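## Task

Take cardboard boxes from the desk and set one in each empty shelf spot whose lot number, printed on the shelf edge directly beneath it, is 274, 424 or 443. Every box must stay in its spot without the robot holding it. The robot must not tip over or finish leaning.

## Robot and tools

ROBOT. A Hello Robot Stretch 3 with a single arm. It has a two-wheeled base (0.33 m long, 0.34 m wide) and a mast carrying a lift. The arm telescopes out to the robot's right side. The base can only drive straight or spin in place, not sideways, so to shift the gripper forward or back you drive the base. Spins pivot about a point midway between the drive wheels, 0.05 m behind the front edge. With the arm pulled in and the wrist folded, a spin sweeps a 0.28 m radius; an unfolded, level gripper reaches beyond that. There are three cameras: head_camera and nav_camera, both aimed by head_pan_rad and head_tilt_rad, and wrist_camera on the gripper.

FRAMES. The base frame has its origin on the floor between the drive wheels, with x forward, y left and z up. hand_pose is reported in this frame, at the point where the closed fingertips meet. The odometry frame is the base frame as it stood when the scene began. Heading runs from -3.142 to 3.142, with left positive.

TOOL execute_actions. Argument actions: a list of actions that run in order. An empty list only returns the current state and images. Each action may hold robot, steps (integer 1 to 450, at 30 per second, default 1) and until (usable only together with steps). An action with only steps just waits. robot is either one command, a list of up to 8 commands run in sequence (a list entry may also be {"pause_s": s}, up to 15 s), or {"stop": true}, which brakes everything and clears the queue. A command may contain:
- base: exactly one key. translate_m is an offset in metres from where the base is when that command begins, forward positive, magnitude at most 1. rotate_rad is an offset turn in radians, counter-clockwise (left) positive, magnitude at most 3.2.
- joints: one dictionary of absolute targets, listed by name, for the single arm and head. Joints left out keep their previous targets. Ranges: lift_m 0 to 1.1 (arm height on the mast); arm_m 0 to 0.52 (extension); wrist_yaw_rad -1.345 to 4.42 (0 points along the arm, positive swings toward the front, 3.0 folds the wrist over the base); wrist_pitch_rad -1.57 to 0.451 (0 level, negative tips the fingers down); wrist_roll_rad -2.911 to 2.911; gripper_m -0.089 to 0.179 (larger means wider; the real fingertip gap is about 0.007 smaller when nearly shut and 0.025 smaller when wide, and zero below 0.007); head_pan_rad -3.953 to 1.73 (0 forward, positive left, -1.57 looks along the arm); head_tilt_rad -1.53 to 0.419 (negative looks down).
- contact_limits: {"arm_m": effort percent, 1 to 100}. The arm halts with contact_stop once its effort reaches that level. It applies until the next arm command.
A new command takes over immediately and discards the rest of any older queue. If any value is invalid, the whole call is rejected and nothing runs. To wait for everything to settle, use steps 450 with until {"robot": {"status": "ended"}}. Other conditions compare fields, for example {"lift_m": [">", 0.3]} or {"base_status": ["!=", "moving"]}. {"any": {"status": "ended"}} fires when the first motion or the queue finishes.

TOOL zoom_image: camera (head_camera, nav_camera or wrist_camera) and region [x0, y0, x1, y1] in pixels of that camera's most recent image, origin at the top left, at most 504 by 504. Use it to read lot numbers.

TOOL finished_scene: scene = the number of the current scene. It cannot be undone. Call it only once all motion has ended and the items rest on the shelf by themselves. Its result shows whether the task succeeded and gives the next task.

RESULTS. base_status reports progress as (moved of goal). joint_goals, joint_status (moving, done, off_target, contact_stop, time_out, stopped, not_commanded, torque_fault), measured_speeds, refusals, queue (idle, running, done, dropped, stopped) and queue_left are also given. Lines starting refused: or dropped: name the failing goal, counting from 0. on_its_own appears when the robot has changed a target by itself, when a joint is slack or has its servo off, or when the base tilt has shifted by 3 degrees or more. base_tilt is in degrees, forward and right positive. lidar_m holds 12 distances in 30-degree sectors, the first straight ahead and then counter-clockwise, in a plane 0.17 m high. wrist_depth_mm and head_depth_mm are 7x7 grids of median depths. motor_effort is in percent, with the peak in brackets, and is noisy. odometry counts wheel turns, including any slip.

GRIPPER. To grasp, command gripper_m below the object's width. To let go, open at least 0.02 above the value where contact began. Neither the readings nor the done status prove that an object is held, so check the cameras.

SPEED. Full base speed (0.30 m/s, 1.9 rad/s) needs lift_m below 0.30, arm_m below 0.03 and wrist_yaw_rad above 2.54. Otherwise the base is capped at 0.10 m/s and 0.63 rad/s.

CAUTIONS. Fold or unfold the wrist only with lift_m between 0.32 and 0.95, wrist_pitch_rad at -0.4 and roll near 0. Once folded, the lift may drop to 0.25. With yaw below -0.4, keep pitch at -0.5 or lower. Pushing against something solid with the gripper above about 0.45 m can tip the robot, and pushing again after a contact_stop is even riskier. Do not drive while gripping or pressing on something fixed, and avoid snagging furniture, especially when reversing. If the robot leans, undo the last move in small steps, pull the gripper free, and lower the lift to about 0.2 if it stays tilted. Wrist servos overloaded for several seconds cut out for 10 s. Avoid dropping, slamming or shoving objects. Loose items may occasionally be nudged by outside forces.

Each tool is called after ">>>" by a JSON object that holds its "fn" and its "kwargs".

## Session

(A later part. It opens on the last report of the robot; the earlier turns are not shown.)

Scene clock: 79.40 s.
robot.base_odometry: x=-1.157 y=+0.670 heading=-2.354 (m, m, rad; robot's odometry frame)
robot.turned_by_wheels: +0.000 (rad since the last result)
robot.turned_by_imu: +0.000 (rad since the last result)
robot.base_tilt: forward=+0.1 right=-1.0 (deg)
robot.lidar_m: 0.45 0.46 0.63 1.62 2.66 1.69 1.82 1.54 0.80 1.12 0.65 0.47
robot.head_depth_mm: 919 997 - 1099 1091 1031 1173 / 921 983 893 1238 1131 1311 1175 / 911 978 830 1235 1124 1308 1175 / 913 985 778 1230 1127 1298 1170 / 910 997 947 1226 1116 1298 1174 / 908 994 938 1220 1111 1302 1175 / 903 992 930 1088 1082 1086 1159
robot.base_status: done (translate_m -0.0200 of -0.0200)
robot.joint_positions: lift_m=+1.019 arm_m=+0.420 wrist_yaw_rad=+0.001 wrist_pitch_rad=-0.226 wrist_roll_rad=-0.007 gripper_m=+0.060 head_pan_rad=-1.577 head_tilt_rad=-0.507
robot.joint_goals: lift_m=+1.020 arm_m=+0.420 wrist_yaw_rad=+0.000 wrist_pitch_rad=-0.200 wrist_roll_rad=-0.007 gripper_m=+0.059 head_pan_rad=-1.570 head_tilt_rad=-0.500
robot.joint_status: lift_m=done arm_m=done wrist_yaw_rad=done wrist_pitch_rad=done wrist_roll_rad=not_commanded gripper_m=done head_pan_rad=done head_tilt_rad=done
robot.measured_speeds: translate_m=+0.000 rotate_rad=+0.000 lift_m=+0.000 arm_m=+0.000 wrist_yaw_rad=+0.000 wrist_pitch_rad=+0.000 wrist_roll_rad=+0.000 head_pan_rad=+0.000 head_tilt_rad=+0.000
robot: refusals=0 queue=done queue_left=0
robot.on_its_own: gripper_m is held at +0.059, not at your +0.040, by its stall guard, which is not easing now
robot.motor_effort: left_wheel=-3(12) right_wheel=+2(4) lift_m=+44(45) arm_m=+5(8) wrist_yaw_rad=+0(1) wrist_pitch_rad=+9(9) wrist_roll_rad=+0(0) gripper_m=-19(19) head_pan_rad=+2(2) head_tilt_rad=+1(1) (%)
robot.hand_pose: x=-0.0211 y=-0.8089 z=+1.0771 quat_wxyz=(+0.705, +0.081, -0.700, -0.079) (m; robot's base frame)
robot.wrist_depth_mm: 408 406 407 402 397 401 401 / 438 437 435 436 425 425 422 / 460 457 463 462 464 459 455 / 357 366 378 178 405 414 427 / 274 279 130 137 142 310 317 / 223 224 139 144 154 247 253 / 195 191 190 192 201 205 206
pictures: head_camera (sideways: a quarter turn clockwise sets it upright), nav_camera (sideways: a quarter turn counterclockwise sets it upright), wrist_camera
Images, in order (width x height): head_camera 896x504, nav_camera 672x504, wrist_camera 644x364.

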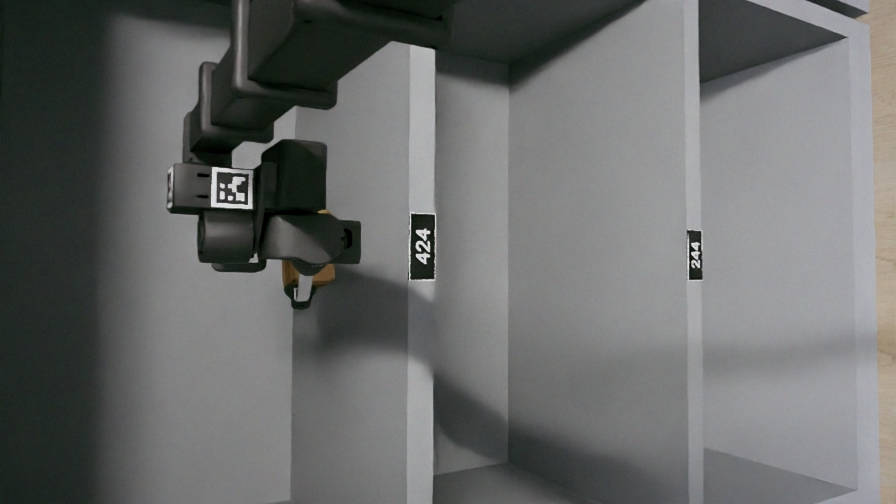

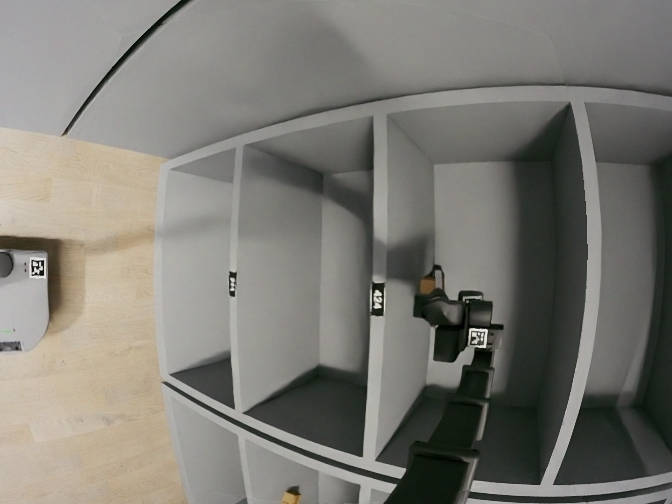

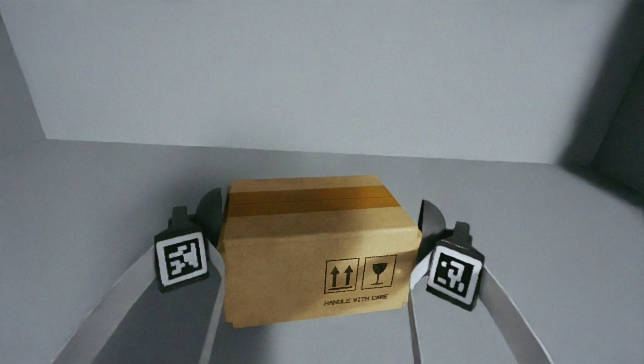

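>>> {"fn": "execute_actions", "kwargs": {"actions": [{"robot":[{"joints":{"lift_m":0.973}},{"joints":{"gripper_m":0.179}},{"joints":{"arm_m":0.1}}],"steps":450,"until":{"robot":{"status":"ended"}}}]}}

>>> {"fn": "execute_actions", "kwargs": {"actions": [{"robot":[{"joints":{"arm_m":0,"lift_m":0.76,"wrist_yaw_rad":0.3},"base":{"rotate_rad":-1.34}},{"base":{"translate_m":-1}},{"base":{"translate_m":-0.67}},{"base":{"rotate_rad":-0.236},"joints":{"arm_m":0.28,"head_pan_rad":-3.6,"head_tilt_rad":-0.4}}],"steps":450,"until":{"robot":{"status":"ended"}}},{"steps":450,"until":{"robot":{"status":"ended"}}}]}}

Scene clock: 91.70 s.
robot.base_odometry: x=-1.157 y=+0.670 heading=-2.354 (m, m, rad; robot's odometry frame)
robot.turned_by_wheels: +0.000 (rad since the last result)
robot.turned_by_imu: +0.000 (rad since the last result)
robot.base_tilt: forward=+0.1 right=-0.9 (deg)
robot.lidar_m: 0.45 0.46 0.63 1.63 2.66 1.69 1.81 1.54 0.81 1.12 0.65 0.47
robot.head_depth_mm: 924 1009 984 - - 1152 1167 / 917 1003 975 - - 1342 1188 / 916 1001 968 - - 1337 1179 / 914 1000 802 - - 1332 1174 / 911 995 947 979 1121 1300 1170 / 905 996 943 1212 1114 1294 1164 / 903 992 929 1081 1082 1087 1155
robot.base_status: done (translate_m -0.0200 of -0.0200)
robot.joint_positions: lift_m=+0.974 arm_m=+0.100 wrist_yaw_rad=+0.001 wrist_pitch_rad=-0.221 wrist_roll_rad=-0.007 gripper_m=+0.179 head_pan_rad=-1.577 head_tilt_rad=-0.507
robot.joint_goals: lift_m=+0.973 arm_m=+0.100 wrist_yaw_rad=+0.000 wrist_pitch_rad=-0.200 wrist_roll_rad=-0.007 gripper_m=+0.179 head_pan_rad=-1.570 head_tilt_rad=-0.500
robot.joint_status: lift_m=done arm_m=done wrist_yaw_rad=done wrist_pitch_rad=done wrist_roll_rad=not_commanded gripper_m=done head_pan_rad=done head_tilt_rad=done
robot.measured_speeds: translate_m=+0.000 rotate_rad=+0.000 lift_m=+0.000 arm_m=+0.000 wrist_yaw_rad=+0.000 wrist_pitch_rad=+0.000 wrist_roll_rad=+0.000 head_pan_rad=+0.000 head_tilt_rad=+0.000
robot: refusals=0 queue=done queue_left=0
robot.motor_effort: left_wheel=-3(4) right_wheel=+2(2) lift_m=+17(52) arm_m=-7(9) wrist_yaw_rad=-1(1) wrist_pitch_rad=+7(9) wrist_roll_rad=+0(0) gripper_m=+0(83) head_pan_rad=+3(3) head_tilt_rad=+2(1) (%)
robot.hand_pose: x=-0.0211 y=-0.4901 z=+1.0327 quat_wxyz=(+0.706, +0.079, -0.700, -0.077) (m; robot's base frame)
robot.wrist_depth_mm: 470 689 695 707 666 675 494 / 478 648 722 718 720 723 486 / 394 414 427 432 466 486 456 / 437 586 354 350 358 352 354 / 472 861 912 918 918 794 473 / 478 727 772 811 811 803 447 / 514 639 672 666 683 638 481
pictures: head_camera (sideways: a quarter turn clockwise sets it upright), nav_camera (sideways: a quarter turn counterclockwise sets it upright), wrist_camera
Images, in order (width x height): head_camera 896x504, nav_camera 672x504, wrist_camera 644x364.

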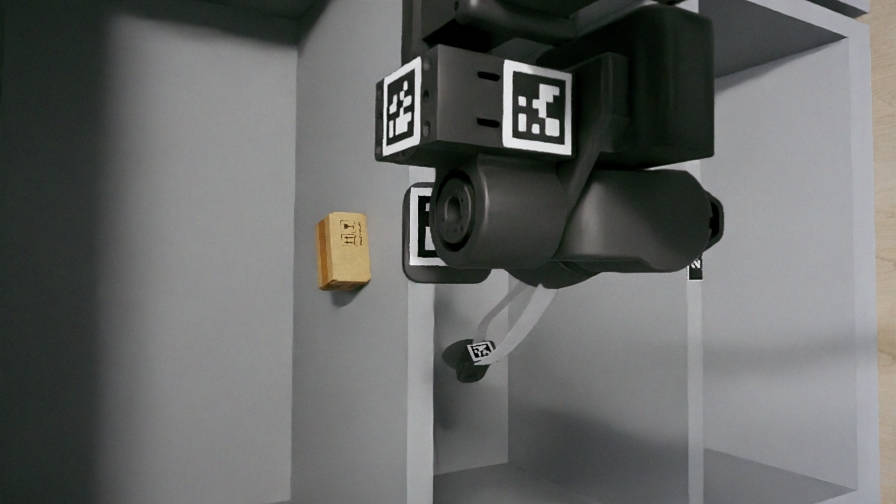

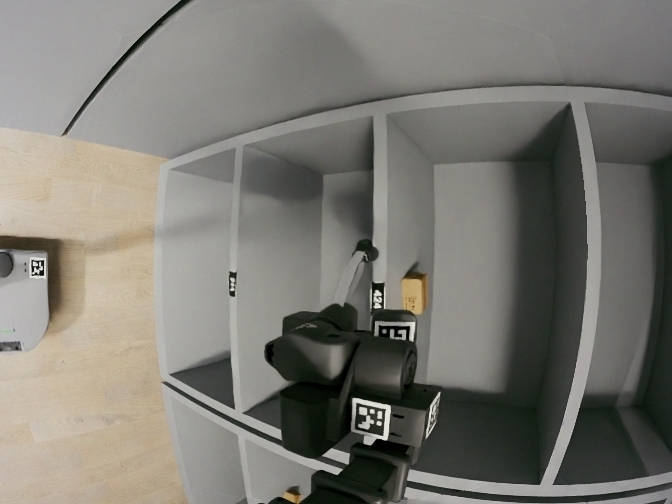

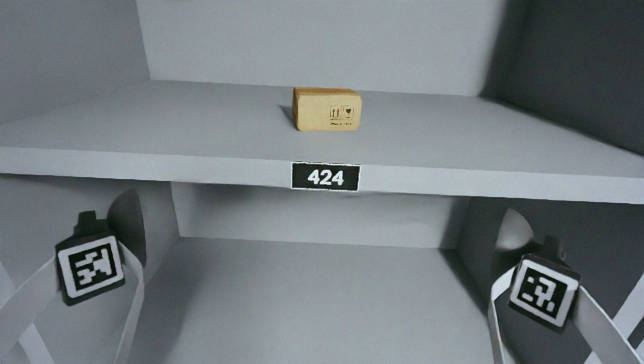

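Scene clock: 117.60 s.
robot.base_odometry: x=+0.265 y=-0.206 heading=+2.354 (m, m, rad; robot's odometry frame)
robot.turned_by_wheels: -1.576 (rad since the last result)
robot.turned_by_imu: -1.587 (rad since the last result)
robot.base_tilt: forward=+0.1 right=-1.1 (deg)
robot.lidar_m: 2.30 1.16 0.83 0.79 0.81 1.08 1.99 2.04 1.19 0.85 1.10 2.03
robot.head_depth_mm: 894 929 969 1015 1067 1129 1190 / 1025 1063 1119 1177 1250 1331 1333 / 1983 2157 2343 2569 2070 1538 - / 1881 2041 2200 2409 2148 1638 1447 / 1784 1933 2088 2263 2140 1633 1398 / 1694 1828 1969 2117 2130 1624 1393 / 1616 1732 1850 2003 2091 1617 1312
robot.base_status: done (rotate_rad -0.2359 of -0.2360)
robot.joint_positions: lift_m=+0.761 arm_m=+0.280 wrist_yaw_rad=+0.299 wrist_pitch_rad=-0.220 wrist_roll_rad=-0.007 gripper_m=+0.179 head_pan_rad=-3.593 head_tilt_rad=-0.408
robot.joint_goals: lift_m=+0.760 arm_m=+0.280 wrist_yaw_rad=+0.300 wrist_pitch_rad=-0.200 wrist_roll_rad=-0.007 gripper_m=+0.179 head_pan_rad=-3.600 head_tilt_rad=-0.400
robot.joint_status: lift_m=done arm_m=done wrist_yaw_rad=done wrist_pitch_rad=done wrist_roll_rad=not_commanded gripper_m=done head_pan_rad=done head_tilt_rad=done
robot.measured_speeds: translate_m=+0.000 rotate_rad=+0.000 lift_m=+0.000 arm_m=+0.000 wrist_yaw_rad=+0.000 wrist_pitch_rad=+0.000 wrist_roll_rad=+0.000 head_pan_rad=+0.000 head_tilt_rad=+0.000
robot: refusals=0 queue=done queue_left=0
robot.motor_effort: left_wheel=+3(9) right_wheel=-2(5) lift_m=+16(15) arm_m=+6(7) wrist_yaw_rad=+1(1) wrist_pitch_rad=+7(7) wrist_roll_rad=+0(0) gripper_m=+0(1) head_pan_rad=-2(26) head_tilt_rad=+2(10) (%)
robot.hand_pose: x=+0.0505 y=-0.6586 z=+0.8199 quat_wxyz=(+0.709, +0.181, -0.681, +0.028) (m; robot's base frame)
robot.wrist_depth_mm: - - 973 937 827 776 740 / - - - 963 919 846 775 / 573 591 608 643 665 708 745 / 392 401 414 416 363 455 473 / - 307 311 321 325 345 312 / - - 840 267 261 260 274 / 937 - 963 - 962 228 223
pictures: head_camera (sideways: a quarter turn clockwise sets it upright), nav_camera (sideways: a quarter turn counterclockwise sets it upright), wrist_camera
Images, in order (width x height): head_camera 896x504, nav_camera 672x504, wrist_camera 644x364.

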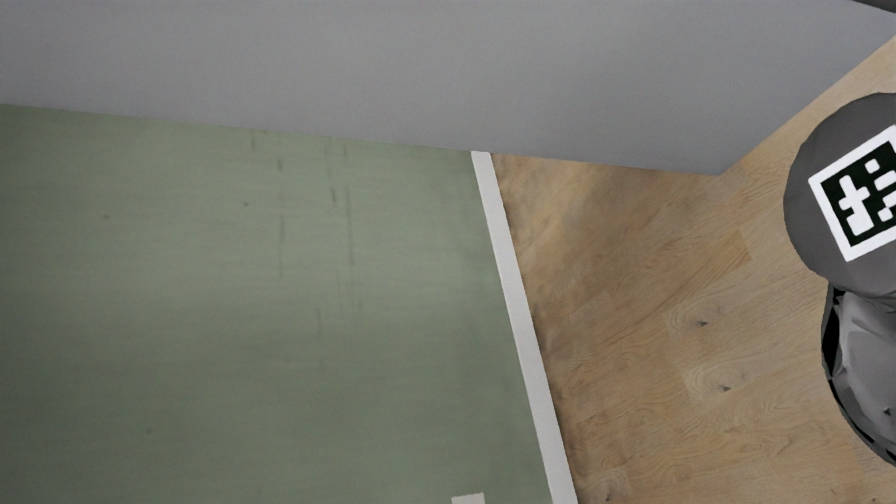

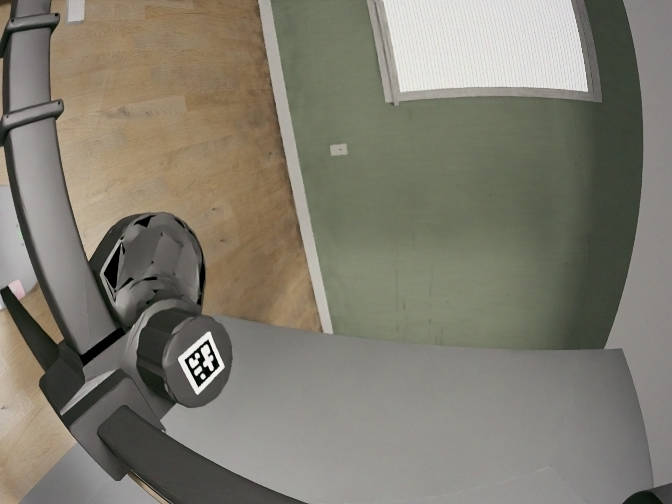

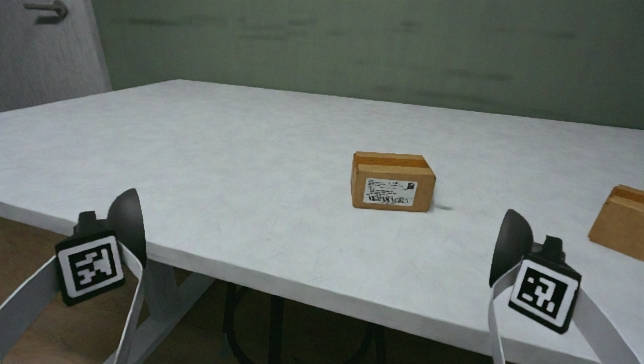

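>>> {"fn": "execute_actions", "kwargs": {"actions": [{"robot":[{"joints":{"lift_m":0.70,"arm_m":0.475}}],"steps":450,"until":{"robot":{"status":"ended"}}}]}}

Scene clock: 122.27 s.
robot.base_odometry: x=+0.265 y=-0.206 heading=+2.354 (m, m, rad; robot's odometry frame)
robot.turned_by_wheels: +0.000 (rad since the last result)
robot.turned_by_imu: +0.000 (rad since the last result)
robot.base_tilt: forward=+0.2 right=-1.0 (deg)
robot.lidar_m: 2.30 1.16 0.83 0.79 0.81 1.08 1.99 2.04 1.19 0.85 1.11 2.03
robot.head_depth_mm: 892 934 972 1015 1068 1130 1185 / 1032 1060 1122 1174 1245 1326 1298 / 1989 2138 2329 2574 2065 1544 1345 / 1875 2044 2202 2415 2153 1645 1329 / 1808 1920 2079 2272 2153 1633 1323 / 1703 1817 1973 2107 2153 1617 1315 / 1631 1744 1858 2007 2084 1622 1307
robot.base_status: done (rotate_rad -0.2359 of -0.2360)
robot.joint_positions: lift_m=+0.701 arm_m=+0.475 wrist_yaw_rad=+0.299 wrist_pitch_rad=-0.220 wrist_roll_rad=-0.007 gripper_m=+0.179 head_pan_rad=-3.593 head_tilt_rad=-0.408
robot.joint_goals: lift_m=+0.700 arm_m=+0.475 wrist_yaw_rad=+0.300 wrist_pitch_rad=-0.200 wrist_roll_rad=-0.007 gripper_m=+0.179 head_pan_rad=-3.600 head_tilt_rad=-0.400
robot.joint_status: lift_m=done arm_m=done wrist_yaw_rad=done wrist_pitch_rad=done wrist_roll_rad=not_commanded gripper_m=done head_pan_rad=done head_tilt_rad=done
robot.measured_speeds: translate_m=+0.000 rotate_rad=+0.000 lift_m=+0.000 arm_m=+0.000 wrist_yaw_rad=+0.000 wrist_pitch_rad=+0.000 wrist_roll_rad=+0.000 head_pan_rad=+0.000 head_tilt_rad=+0.000
robot: refusals=0 queue=done queue_left=0
robot.motor_effort: left_wheel=+3(3) right_wheel=-1(1) lift_m=+16(11) arm_m=+5(6) wrist_yaw_rad=+1(1) wrist_pitch_rad=+7(7) wrist_roll_rad=+0(0) gripper_m=+1(0) head_pan_rad=-2(2) head_tilt_rad=+3(2) (%)
robot.hand_pose: x=+0.0505 y=-0.8536 z=+0.7599 quat_wxyz=(+0.709, +0.181, -0.681, +0.028) (m; robot's base frame)
robot.wrist_depth_mm: 976 853 781 743 670 631 594 / 697 725 802 752 719 648 613 / 388 400 415 433 459 477 505 / 266 278 282 179 195 308 323 / 209 209 213 157 156 237 236 / - 163 171 168 167 175 186 / 139 141 143 145 147 149 151
pictures: head_camera (sideways: a quarter turn clockwise sets it upright), nav_camera (sideways: a quarter turn counterclockwise sets it upright), wrist_camera
Images, in order (width x height): head_camera 896x504, nav_camera 672x504, wrist_camera 644x364.

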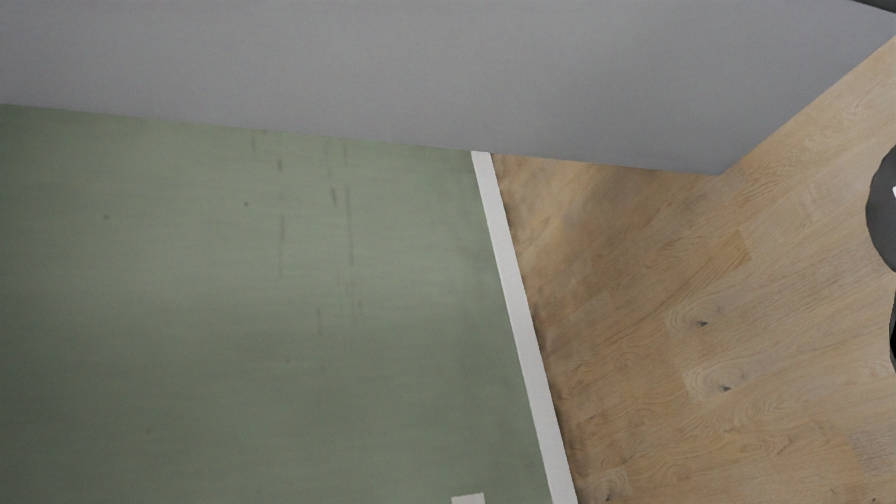

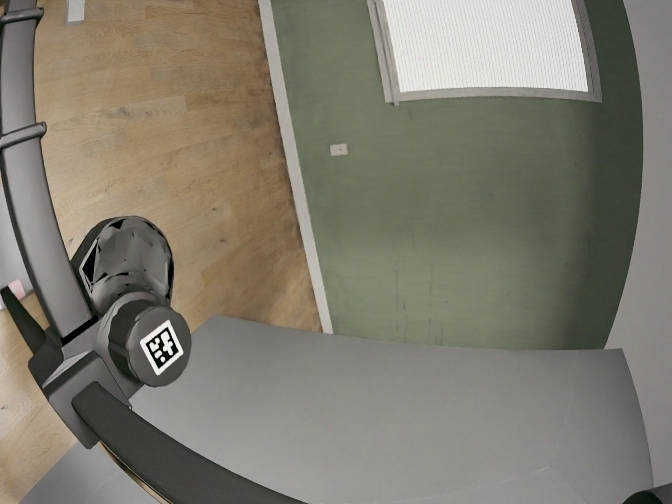

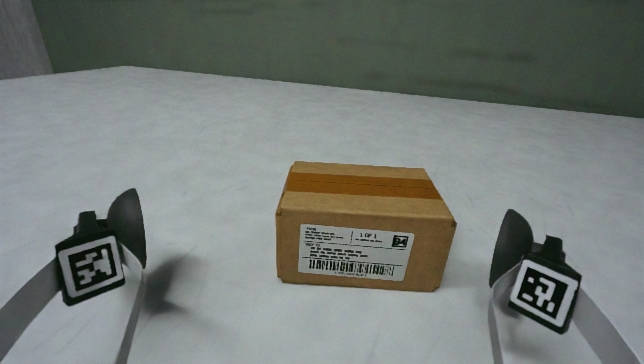

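>>> {"fn": "execute_actions", "kwargs": {"actions": [{"robot":[{"base":{"translate_m":-0.018},"joints":{"arm_m":0.48}},{"joints":{"gripper_m":0.05}},{"joints":{"lift_m":0.76}},{"joints":{"arm_m":0}},{"joints":{"wrist_yaw_rad":2.7,"wrist_pitch_rad":-0.3,"lift_m":0.29,"head_pan_rad":0}},{"base":{"translate_m":-1}},{"base":{"translate_m":-0.5}},{"base":{"rotate_rad":1.58}}],"steps":450,"until":{"robot":{"status":"ended"}}},{"steps":450,"until":{"robot":{"status":"ended"}}}]}}

Scene clock: 150.20 s.
robot.base_odometry: x=+1.336 y=-1.282 heading=-2.349 (m, m, rad; robot's odometry frame)
robot.turned_by_wheels: +1.580 (rad since the last result)
robot.turned_by_imu: +1.560 (rad since the last result)
robot.base_tilt: forward=+0.2 right=-1.2 (deg)
robot.lidar_m: 2.19 0.71 0.50 0.47 0.49 0.65 1.56 1.44 1.85 3.44 1.08 0.91
robot.head_depth_mm: 1855 2006 2159 2281 1299 1296 1272 / 1850 1990 2159 2334 2161 1661 1332 / 1836 1970 2129 2328 2155 1641 1329 / 1822 1970 2128 2321 2160 1638 1334 / 1816 1932 2114 2304 2132 1638 1322 / 1810 1963 2108 2302 2119 1634 1316 / 1720 1715 1722 1730 1705 1564 1308
robot.base_status: done (rotate_rad +1.5799 of +1.5800)
robot.joint_positions: lift_m=+0.291 arm_m=+0.000 wrist_yaw_rad=+2.698 wrist_pitch_rad=-0.316 wrist_roll_rad=-0.007 gripper_m=+0.050 head_pan_rad=-0.007 head_tilt_rad=-0.407
robot.joint_goals: lift_m=+0.290 arm_m=+0.000 wrist_yaw_rad=+2.700 wrist_pitch_rad=-0.300 wrist_roll_rad=-0.007 gripper_m=+0.050 head_pan_rad=+0.000 head_tilt_rad=-0.400
robot.joint_status: lift_m=done arm_m=done wrist_yaw_rad=done wrist_pitch_rad=done wrist_roll_rad=not_commanded gripper_m=done head_pan_rad=done head_tilt_rad=done
robot.measured_speeds: translate_m=+0.000 rotate_rad=+0.000 lift_m=+0.000 arm_m=+0.000 wrist_yaw_rad=+0.000 wrist_pitch_rad=+0.000 wrist_roll_rad=+0.000 head_pan_rad=+0.000 head_tilt_rad=+0.000
robot: refusals=0 queue=done queue_left=0
robot.motor_effort: left_wheel=-4(13) right_wheel=+2(8) lift_m=+16(45) arm_m=-6(7) wrist_yaw_rad=+2(4) wrist_pitch_rad=+5(7) wrist_roll_rad=+0(0) gripper_m=+0(85) head_pan_rad=+2(27) head_tilt_rad=+2(3) (%)
robot.hand_pose: x=+0.0801 y=+0.0678 z=+0.3267 quat_wxyz=(+0.263, +0.703, -0.044, +0.659) (m; robot's base frame)
robot.wrist_depth_mm: 385 421 464 534 607 712 871 / 412 448 504 578 665 803 - / 448 492 541 633 774 903 - / 488 531 587 683 788 835 893 / - 564 609 637 669 672 676 / - 527 515 535 514 541 550 / 417 - - 453 454 466 473
pictures: head_camera (sideways: a quarter turn clockwise sets it upright), nav_camera (sideways: a quarter turn counterclockwise sets it upright), wrist_camera
Images, in order (width x height): head_camera 896x504, nav_camera 672x504, wrist_camera 644x364.

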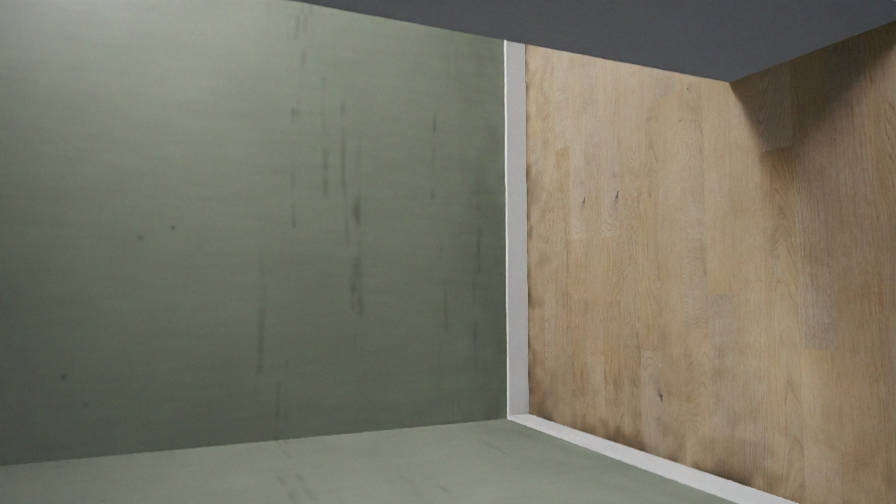

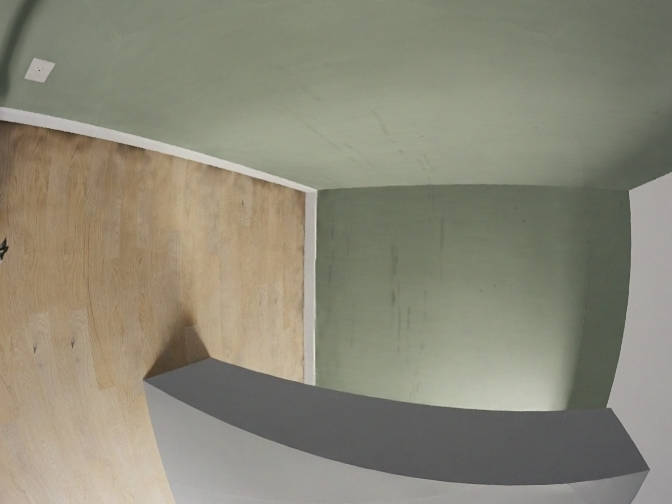

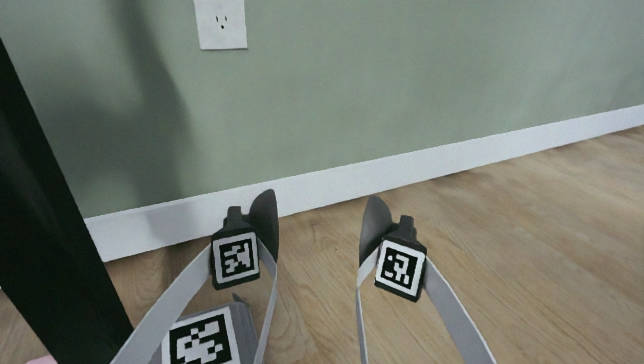

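Empty. Go back.

>>> {"fn": "execute_actions", "kwargs": {"actions": [{"robot":[{"base":{"rotate_rad":-1.66},"joints":{"head_pan_rad":-0.5,"head_tilt_rad":-0.6}},{"base":{"translate_m":0.6}}],"steps":450,"until":{"robot":{"status":"ended"}}}]}}

Scene clock: 158.50 s.
robot.base_odometry: x=+0.948 y=-0.824 heading=+2.274 (m, m, rad; robot's odometry frame)
robot.turned_by_wheels: -1.660 (rad since the last result)
robot.turned_by_imu: -1.647 (rad since the last result)
robot.base_tilt: forward=+0.0 right=-1.0 (deg)
robot.lidar_m: 3.19 1.31 0.86 0.80 1.73 1.15 1.06 1.08 1.36 1.49 1.08 1.36
robot.head_depth_mm: 1499 1616 1454 1014 1741 1430 1202 / 1662 1802 1428 1098 1730 1419 1195 / 1860 2012 1348 2094 1726 1416 1200 / 2107 2245 1504 2132 1725 1404 1188 / 2426 2672 1709 2245 1733 1408 1192 / 2912 3369 2938 2199 1719 1406 1180 / 3010 3266 3064 2204 1714 1402 1184
robot.base_status: done (translate_m +0.6000 of +0.6000)
robot.joint_positions: lift_m=+0.291 arm_m=+0.000 wrist_yaw_rad=+2.698 wrist_pitch_rad=-0.316 wrist_roll_rad=-0.007 gripper_m=+0.050 head_pan_rad=-0.493 head_tilt_rad=-0.593
robot.joint_goals: lift_m=+0.290 arm_m=+0.000 wrist_yaw_rad=+2.700 wrist_pitch_rad=-0.300 wrist_roll_rad=-0.007 gripper_m=+0.050 head_pan_rad=-0.500 head_tilt_rad=-0.600
robot.joint_status: lift_m=done arm_m=done wrist_yaw_rad=done wrist_pitch_rad=done wrist_roll_rad=not_commanded gripper_m=done head_pan_rad=done head_tilt_rad=done
robot.measured_speeds: translate_m=+0.000 rotate_rad=+0.000 lift_m=+0.000 arm_m=+0.000 wrist_yaw_rad=+0.000 wrist_pitch_rad=+0.000 wrist_roll_rad=+0.000 head_pan_rad=+0.000 head_tilt_rad=+0.000
robot: refusals=0 queue=done queue_left=0
robot.motor_effort: left_wheel=+3(16) right_wheel=-1(5) lift_m=+16(16) arm_m=-6(6) wrist_yaw_rad=+2(2) wrist_pitch_rad=+5(5) wrist_roll_rad=+0(0) gripper_m=+0(0) head_pan_rad=-2(22) head_tilt_rad=-3(15) (%)
robot.hand_pose: x=+0.0800 y=+0.0678 z=+0.3267 quat_wxyz=(+0.263, +0.703, -0.044, +0.659) (m; robot's base frame)
robot.wrist_depth_mm: - 680 774 909 - - - / - 728 849 978 - - - / - 807 898 - - - - / 799 782 815 793 823 863 875 / - 620 651 636 661 671 679 / - 525 502 527 516 547 564 / 422 - - 450 468 476 476
pictures: head_camera (sideways: a quarter turn clockwise sets it upright), nav_camera (sideways: a quarter turn counterclockwise sets it upright), wrist_camera
Images, in order (width x height): head_camera 896x504, nav_camera 672x504, wrist_camera 644x364.

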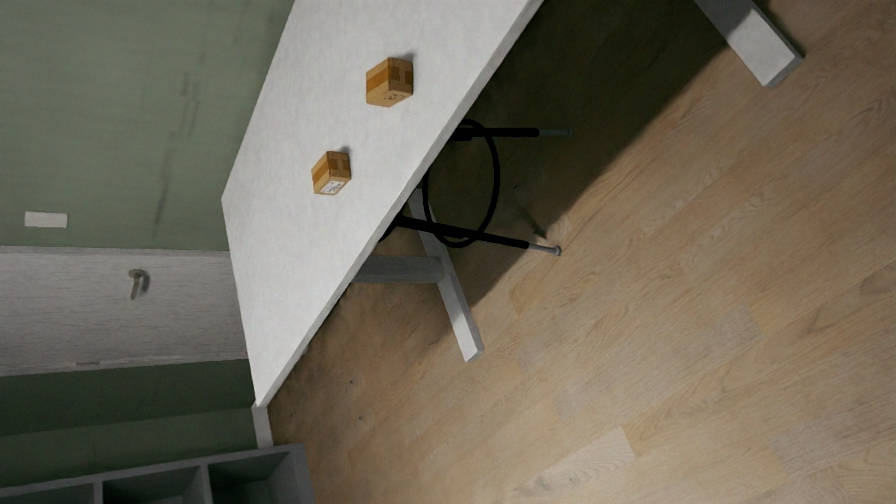

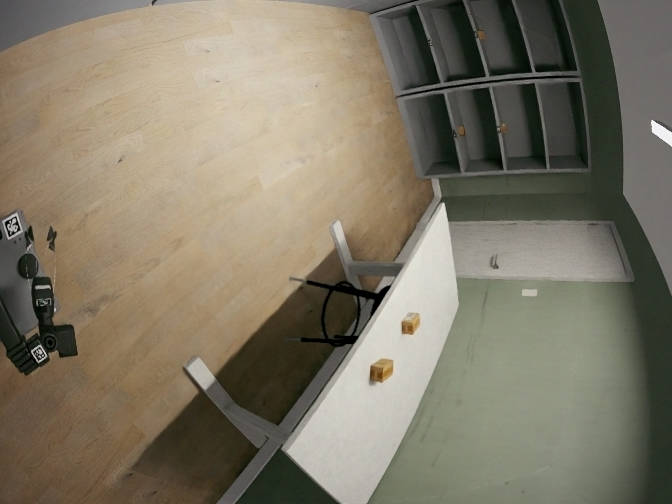

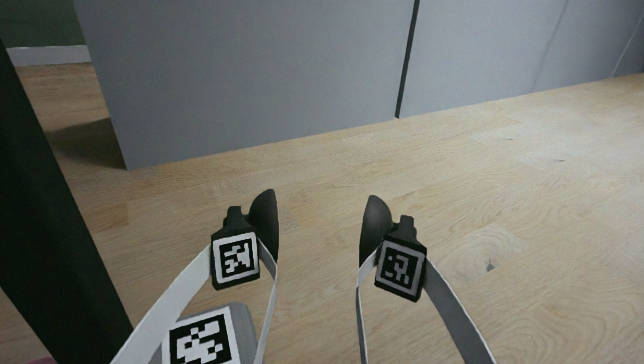

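>>> {"fn": "execute_actions", "kwargs": {"actions": [{"robot":[{"base":{"translate_m":0.78},"joints":{"head_pan_rad":-1.57}},{"joints":{"lift_m":0.4,"wrist_pitch_rad":-0.2}},{"joints":{"lift_m":0.76,"wrist_yaw_rad":-0.1,"gripper_m":0.179}},{"joints":{"arm_m":0.2}}],"steps":450,"until":{"robot":{"status":"ended"}}}]}}

Scene clock: 173.93 s.
robot.base_odometry: x=+0.444 y=-0.229 heading=+2.274 (m, m, rad; robot's odometry frame)
robot.turned_by_wheels: +0.000 (rad since the last result)
robot.turned_by_imu: +0.006 (rad since the last result)
robot.base_tilt: forward=+0.1 right=-1.1 (deg)
robot.lidar_m: 2.44 1.44 0.96 0.89 0.90 1.14 1.84 1.86 1.03 0.97 0.80 1.23
robot.head_depth_mm: 1197 1334 1479 1014 1593 1465 - / 1188 1307 1402 1009 863 - 1204 / 1166 1300 1391 1007 - 1342 1194 / 1155 1285 1378 960 857 1375 1194 / 1143 1267 1353 998 851 1406 1191 / 1134 1248 1334 996 849 1399 1187 / 1119 1242 1315 984 848 1360 1180
robot.base_status: done (translate_m +0.7800 of +0.7800)
robot.joint_positions: lift_m=+0.759 arm_m=+0.200 wrist_yaw_rad=-0.098 wrist_pitch_rad=-0.220 wrist_roll_rad=-0.007 gripper_m=+0.179 head_pan_rad=-1.563 head_tilt_rad=-0.594
robot.joint_goals: lift_m=+0.760 arm_m=+0.200 wrist_yaw_rad=-0.100 wrist_pitch_rad=-0.200 wrist_roll_rad=-0.007 gripper_m=+0.179 head_pan_rad=-1.570 head_tilt_rad=-0.600
robot.joint_status: lift_m=done arm_m=done wrist_yaw_rad=done wrist_pitch_rad=done wrist_roll_rad=not_commanded gripper_m=done head_pan_rad=done head_tilt_rad=done
robot.measured_speeds: translate_m=+0.000 rotate_rad=+0.000 lift_m=+0.000 arm_m=+0.000 wrist_yaw_rad=+0.000 wrist_pitch_rad=+0.000 wrist_roll_rad=+0.000 head_pan_rad=+0.000 head_tilt_rad=+0.000
robot: refusals=0 queue=done queue_left=0
robot.motor_effort: left_wheel=+2(14) right_wheel=-1(3) lift_m=+44(44) arm_m=+5(8) wrist_yaw_rad=-1(5) wrist_pitch_rad=+7(8) wrist_roll_rad=+0(0) gripper_m=+0(86) head_pan_rad=-2(25) head_tilt_rad=-2(3) (%)
robot.hand_pose: x=-0.0455 y=-0.5881 z=+0.8186 quat_wxyz=(+0.701, +0.044, -0.703, -0.112) (m; robot's base frame)
robot.wrist_depth_mm: 767 808 834 858 931 935 - / 793 853 900 913 943 - - / 562 583 604 626 674 - - / 323 404 387 359 438 455 - / 309 308 313 318 324 344 341 / - 239 249 255 262 265 292 / 210 218 233 976 981 - -
pictures: head_camera (sideways: a quarter turn clockwise sets it upright), nav_camera (sideways: a quarter turn counterclockwise sets it upright), wrist_camera
Images, in order (width x height): head_camera 896x504, nav_camera 672x504, wrist_camera 644x364.

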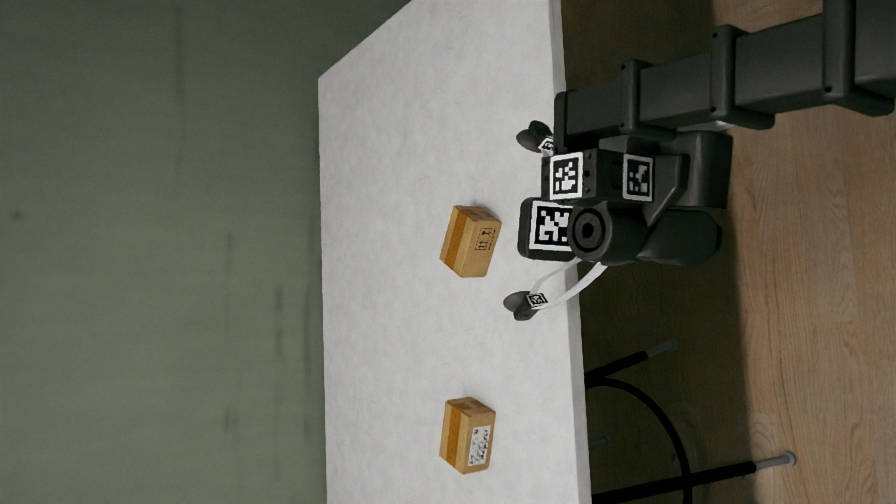

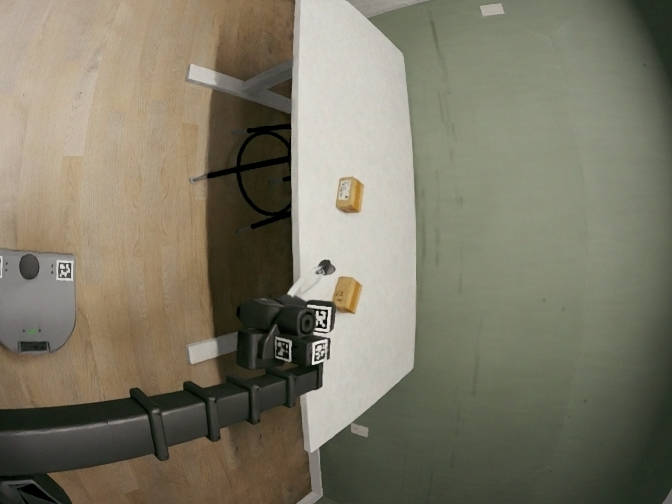

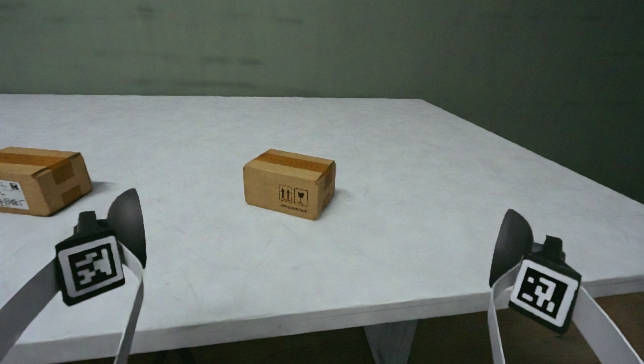

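>>> {"fn": "execute_actions", "kwargs": {"actions": [{"robot":[{"base":{"translate_m":0.07},"joints":{"wrist_yaw_rad":-0.35,"arm_m":0.3}},{"joints":{"lift_m":0.70,"arm_m":0.415}}],"steps":450,"until":{"robot":{"status":"ended"}}}]}}

Scene clock: 180.23 s.
robot.base_odometry: x=+0.399 y=-0.175 heading=+2.274 (m, m, rad; robot's odometry frame)
robot.turned_by_wheels: +0.000 (rad since the last result)
robot.turned_by_imu: +0.000 (rad since the last result)
robot.base_tilt: forward=+0.2 right=-1.1 (deg)
robot.lidar_m: 2.36 1.46 0.97 0.90 0.91 1.15 1.91 1.93 1.05 0.95 0.77 1.21
robot.head_depth_mm: 1182 1322 1431 1016 1589 1420 1213 / 1174 1309 1403 1004 1096 - - / 1163 1298 1376 1073 1616 1414 1193 / 1147 1278 1364 1040 1573 1410 1194 / 1134 1265 1339 995 856 1404 1194 / 1122 1248 1332 907 847 1364 1183 / 1112 1226 1314 987 842 1366 1183
robot.base_status: done (translate_m +0.0700 of +0.0700)
robot.joint_positions: lift_m=+0.701 arm_m=+0.415 wrist_yaw_rad=-0.348 wrist_pitch_rad=-0.220 wrist_roll_rad=-0.007 gripper_m=+0.179 head_pan_rad=-1.563 head_tilt_rad=-0.594
robot.joint_goals: lift_m=+0.700 arm_m=+0.415 wrist_yaw_rad=-0.350 wrist_pitch_rad=-0.200 wrist_roll_rad=-0.007 gripper_m=+0.179 head_pan_rad=-1.570 head_tilt_rad=-0.600
robot.joint_status: lift_m=done arm_m=done wrist_yaw_rad=done wrist_pitch_rad=done wrist_roll_rad=not_commanded gripper_m=done head_pan_rad=done head_tilt_rad=done
robot.measured_speeds: translate_m=+0.000 rotate_rad=+0.000 lift_m=+0.000 arm_m=+0.000 wrist_yaw_rad=+0.000 wrist_pitch_rad=+0.000 wrist_roll_rad=+0.000 head_pan_rad=+0.000 head_tilt_rad=+0.000
robot: refusals=0 queue=done queue_left=0
robot.motor_effort: left_wheel=+2(8) right_wheel=-1(2) lift_m=+16(43) arm_m=+6(6) wrist_yaw_rad=-1(2) wrist_pitch_rad=+7(7) wrist_roll_rad=+0(0) gripper_m=+1(0) head_pan_rad=-2(2) head_tilt_rad=-3(2) (%)
robot.hand_pose: x=-0.1050 y=-0.7896 z=+0.7598 quat_wxyz=(+0.682, -0.044, -0.703, -0.199) (m; robot's base frame)
robot.wrist_depth_mm: 534 594 644 731 855 959 - / 556 607 671 753 891 - - / 380 401 419 431 456 483 - / 268 275 280 289 301 310 320 / 207 210 138 134 205 236 237 / - 164 131 124 126 177 187 / 139 141 140 136 139 149 152
pictures: head_camera (sideways: a quarter turn clockwise sets it upright), nav_camera (sideways: a quarter turn counterclockwise sets it upright), wrist_camera
Images, in order (width x height): head_camera 896x504, nav_camera 672x504, wrist_camera 644x364.

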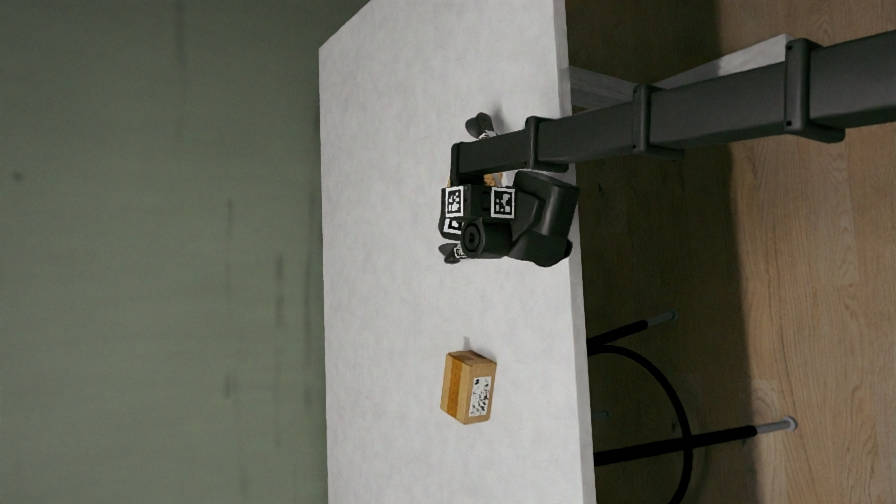

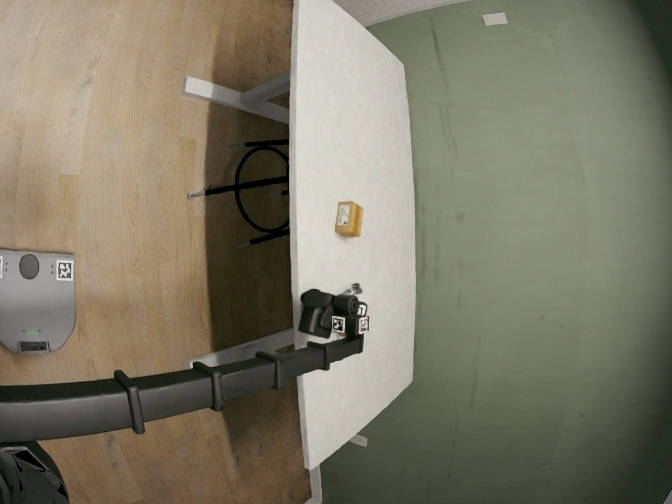

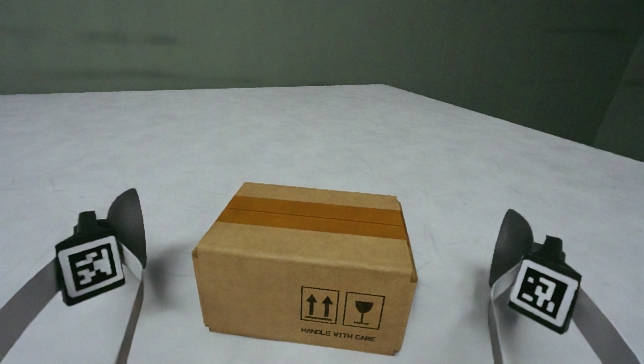

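>>> {"fn": "execute_actions", "kwargs": {"actions": [{"robot":[{"base":{"translate_m":0.012},"joints":{"arm_m":0.395,"lift_m":0.695}},{"joints":{"gripper_m":0.05}},{"joints":{"lift_m":0.76}},{"joints":{"arm_m":0}}],"steps":450,"until":{"robot":{"status":"ended"}}}]}}

Scene clock: 191.07 s.
robot.base_odometry: x=+0.391 y=-0.166 heading=+2.274 (m, m, rad; robot's odometry frame)
robot.turned_by_wheels: +0.000 (rad since the last result)
robot.turned_by_imu: +0.000 (rad since the last result)
robot.base_tilt: forward=+0.3 right=-1.1 (deg)
robot.lidar_m: 2.35 1.46 0.97 0.90 0.91 1.16 1.92 1.94 1.06 0.95 0.76 1.77
robot.head_depth_mm: 1185 1312 1443 1017 1595 1421 1233 / 1168 1302 1402 1009 1382 535 1221 / 1156 1284 1377 1003 861 540 - / 1147 1277 1360 1003 856 1404 1189 / 1142 1263 1336 996 853 1407 1189 / 1125 1240 1324 953 851 1371 1189 / 1111 1230 1320 982 818 1366 1181
robot.base_status: done (translate_m +0.0120 of +0.0120)
robot.joint_positions: lift_m=+0.759 arm_m=+0.000 wrist_yaw_rad=-0.349 wrist_pitch_rad=-0.225 wrist_roll_rad=-0.007 gripper_m=+0.054 head_pan_rad=-1.563 head_tilt_rad=-0.594
robot.joint_goals: lift_m=+0.760 arm_m=+0.000 wrist_yaw_rad=-0.350 wrist_pitch_rad=-0.200 wrist_roll_rad=-0.007 gripper_m=+0.053 head_pan_rad=-1.570 head_tilt_rad=-0.600
robot.joint_status: lift_m=done arm_m=done wrist_yaw_rad=done wrist_pitch_rad=done wrist_roll_rad=not_commanded gripper_m=done head_pan_rad=done head_tilt_rad=done
robot.measured_speeds: translate_m=+0.000 rotate_rad=+0.000 lift_m=+0.000 arm_m=+0.000 wrist_yaw_rad=+0.000 wrist_pitch_rad=+0.000 wrist_roll_rad=+0.000 head_pan_rad=+0.000 head_tilt_rad=+0.000
robot: refusals=0 queue=done queue_left=0
robot.motor_effort: left_wheel=+1(8) right_wheel=-1(3) lift_m=+45(47) arm_m=-7(5) wrist_yaw_rad=-1(2) wrist_pitch_rad=+8(9) wrist_roll_rad=+0(0) gripper_m=-19(96) head_pan_rad=-2(2) head_tilt_rad=-3(2) (%)
robot.hand_pose: x=-0.1050 y=-0.3750 z=+0.8174 quat_wxyz=(+0.681, -0.043, -0.703, -0.201) (m; robot's base frame)
robot.wrist_depth_mm: 825 931 - - - - - / 866 933 - - - - - / 439 567 600 627 662 - - / 384 400 401 167 517 - - / 336 - 140 137 135 - - / - - - 148 146 - - / 996 968 - - - - -
pictures: head_camera (sideways: a quarter turn clockwise sets it upright), nav_camera (sideways: a quarter turn counterclockwise sets it upright), wrist_camera
Images, in order (width x height): head_camera 896x504, nav_camera 672x504, wrist_camera 644x364.

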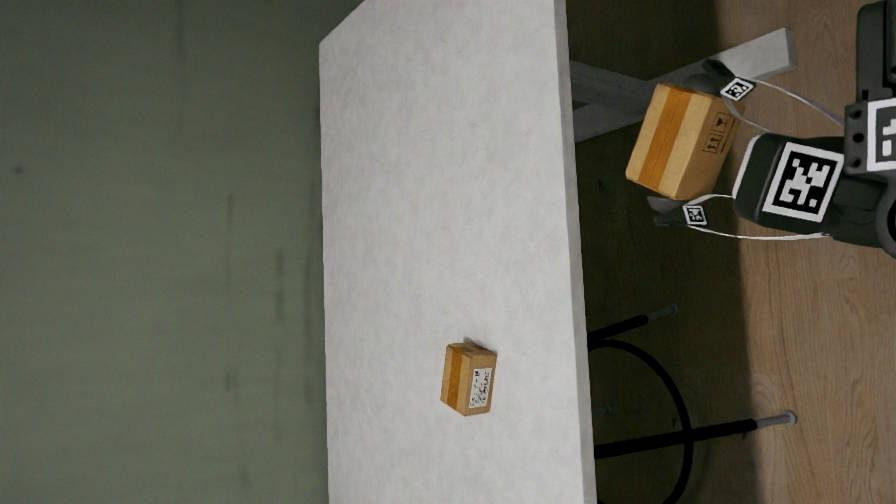

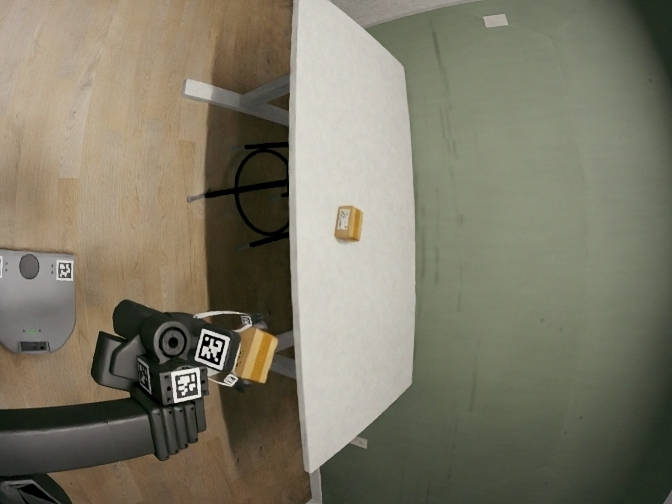

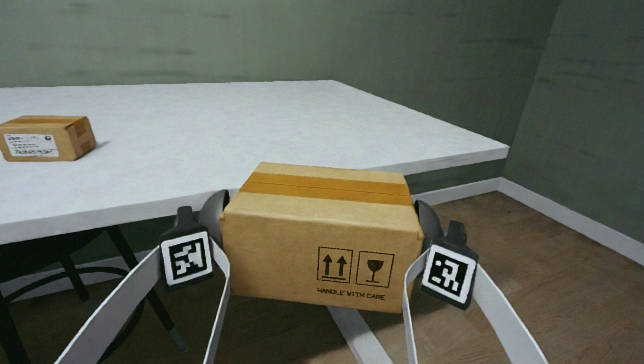

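>>> {"fn": "execute_actions", "kwargs": {"actions": [{"robot":[{"base":{"translate_m":-0.5},"joints":{"wrist_yaw_rad":2.65,"lift_m":0.29,"head_pan_rad":-0.45,"head_tilt_rad":-0.3}},{"base":{"translate_m":-0.99}},{"base":{"rotate_rad":1.68}},{"base":{"translate_m":1}},{"base":{"translate_m":0.82}},{"base":{"rotate_rad":-1.58}}],"steps":450,"until":{"robot":{"status":"ended"}}},{"steps":450,"until":{"robot":{"status":"ended"}}}]}}

Scene clock: 218.37 s.
robot.base_odometry: x=+0.102 y=-2.624 heading=+2.374 (m, m, rad; robot's odometry frame)
robot.turned_by_wheels: +0.100 (rad since the last result)
robot.turned_by_imu: +0.103 (rad since the last result)
robot.base_tilt: forward=+0.3 right=-1.1 (deg)
robot.lidar_m: 1.51 0.54 0.39 0.37 0.39 0.50 0.48 0.50 0.68 1.80 0.83 1.52
robot.head_depth_mm: 1273 1259 1359 868 849 905 1001 / 1437 1421 1569 1144 1523 1140 1326 / 1420 1458 1590 1679 1498 1604 1364 / 1342 1413 1516 1620 1685 1726 1439 / 1885 2214 2316 2175 2224 1804 1428 / 2095 2195 2327 2837 2484 1812 1426 / 3497 3567 3828 3596 2488 1812 1421
robot.base_status: done (rotate_rad -1.5799 of -1.5800)
robot.joint_positions: lift_m=+0.291 arm_m=+0.000 wrist_yaw_rad=+2.648 wrist_pitch_rad=-0.225 wrist_roll_rad=-0.007 gripper_m=+0.054 head_pan_rad=-0.457 head_tilt_rad=-0.309
robot.joint_goals: lift_m=+0.290 arm_m=+0.000 wrist_yaw_rad=+2.650 wrist_pitch_rad=-0.200 wrist_roll_rad=-0.007 gripper_m=+0.053 head_pan_rad=-0.450 head_tilt_rad=-0.300
robot.joint_status: lift_m=done arm_m=done wrist_yaw_rad=done wrist_pitch_rad=done wrist_roll_rad=not_commanded gripper_m=done head_pan_rad=done head_tilt_rad=done
robot.measured_speeds: translate_m=+0.000 rotate_rad=+0.000 lift_m=+0.000 arm_m=+0.000 wrist_yaw_rad=+0.000 wrist_pitch_rad=+0.000 wrist_roll_rad=+0.000 head_pan_rad=+0.000 head_tilt_rad=+0.000
robot: refusals=0 queue=done queue_left=0
robot.motor_effort: left_wheel=+3(15) right_wheel=-2(7) lift_m=+17(42) arm_m=-6(7) wrist_yaw_rad=+2(3) wrist_pitch_rad=+8(8) wrist_roll_rad=+0(0) gripper_m=-19(19) head_pan_rad=+2(28) head_tilt_rad=+2(17) (%)
robot.hand_pose: x=+0.0945 y=+0.0698 z=+0.3486 quat_wxyz=(+0.249, +0.698, -0.093, +0.665) (m; robot's base frame)
robot.wrist_depth_mm: 309 338 385 430 508 590 737 / 325 361 413 464 534 664 814 / 350 384 436 499 596 729 943 / 365 409 445 167 658 826 998 / 395 430 140 137 135 764 792 / 429 458 506 148 146 611 633 / - 477 488 483 506 508 507
pictures: head_camera (sideways: a quarter turn clockwise sets it upright), nav_camera (sideways: a quarter turn counterclockwise sets it upright), wrist_camera
Images, in order (width x height): head_camera 896x504, nav_camera 672x504, wrist_camera 644x364.

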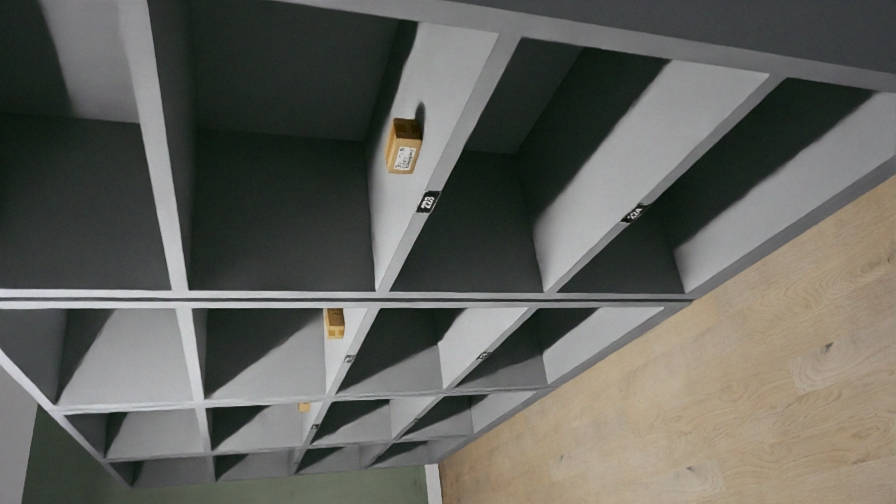

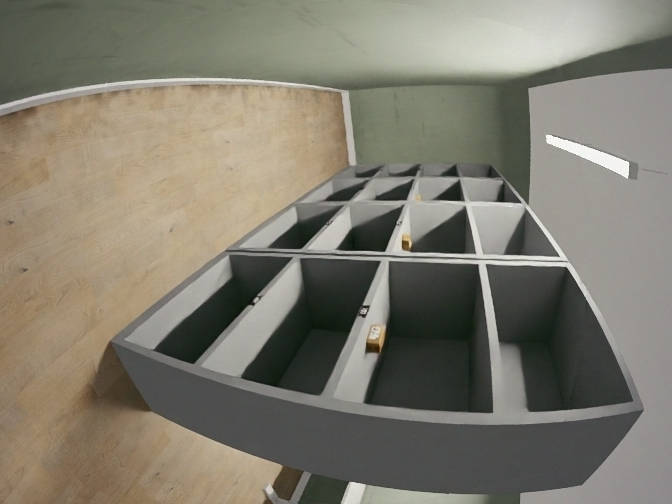

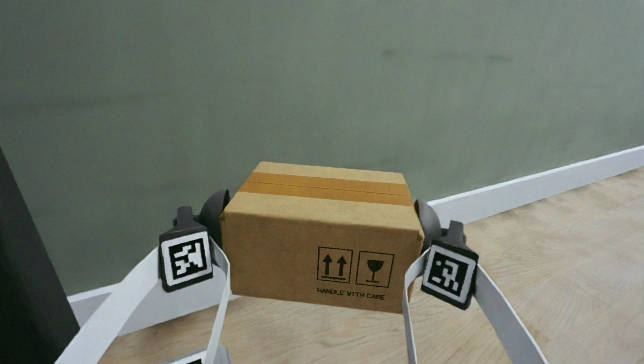

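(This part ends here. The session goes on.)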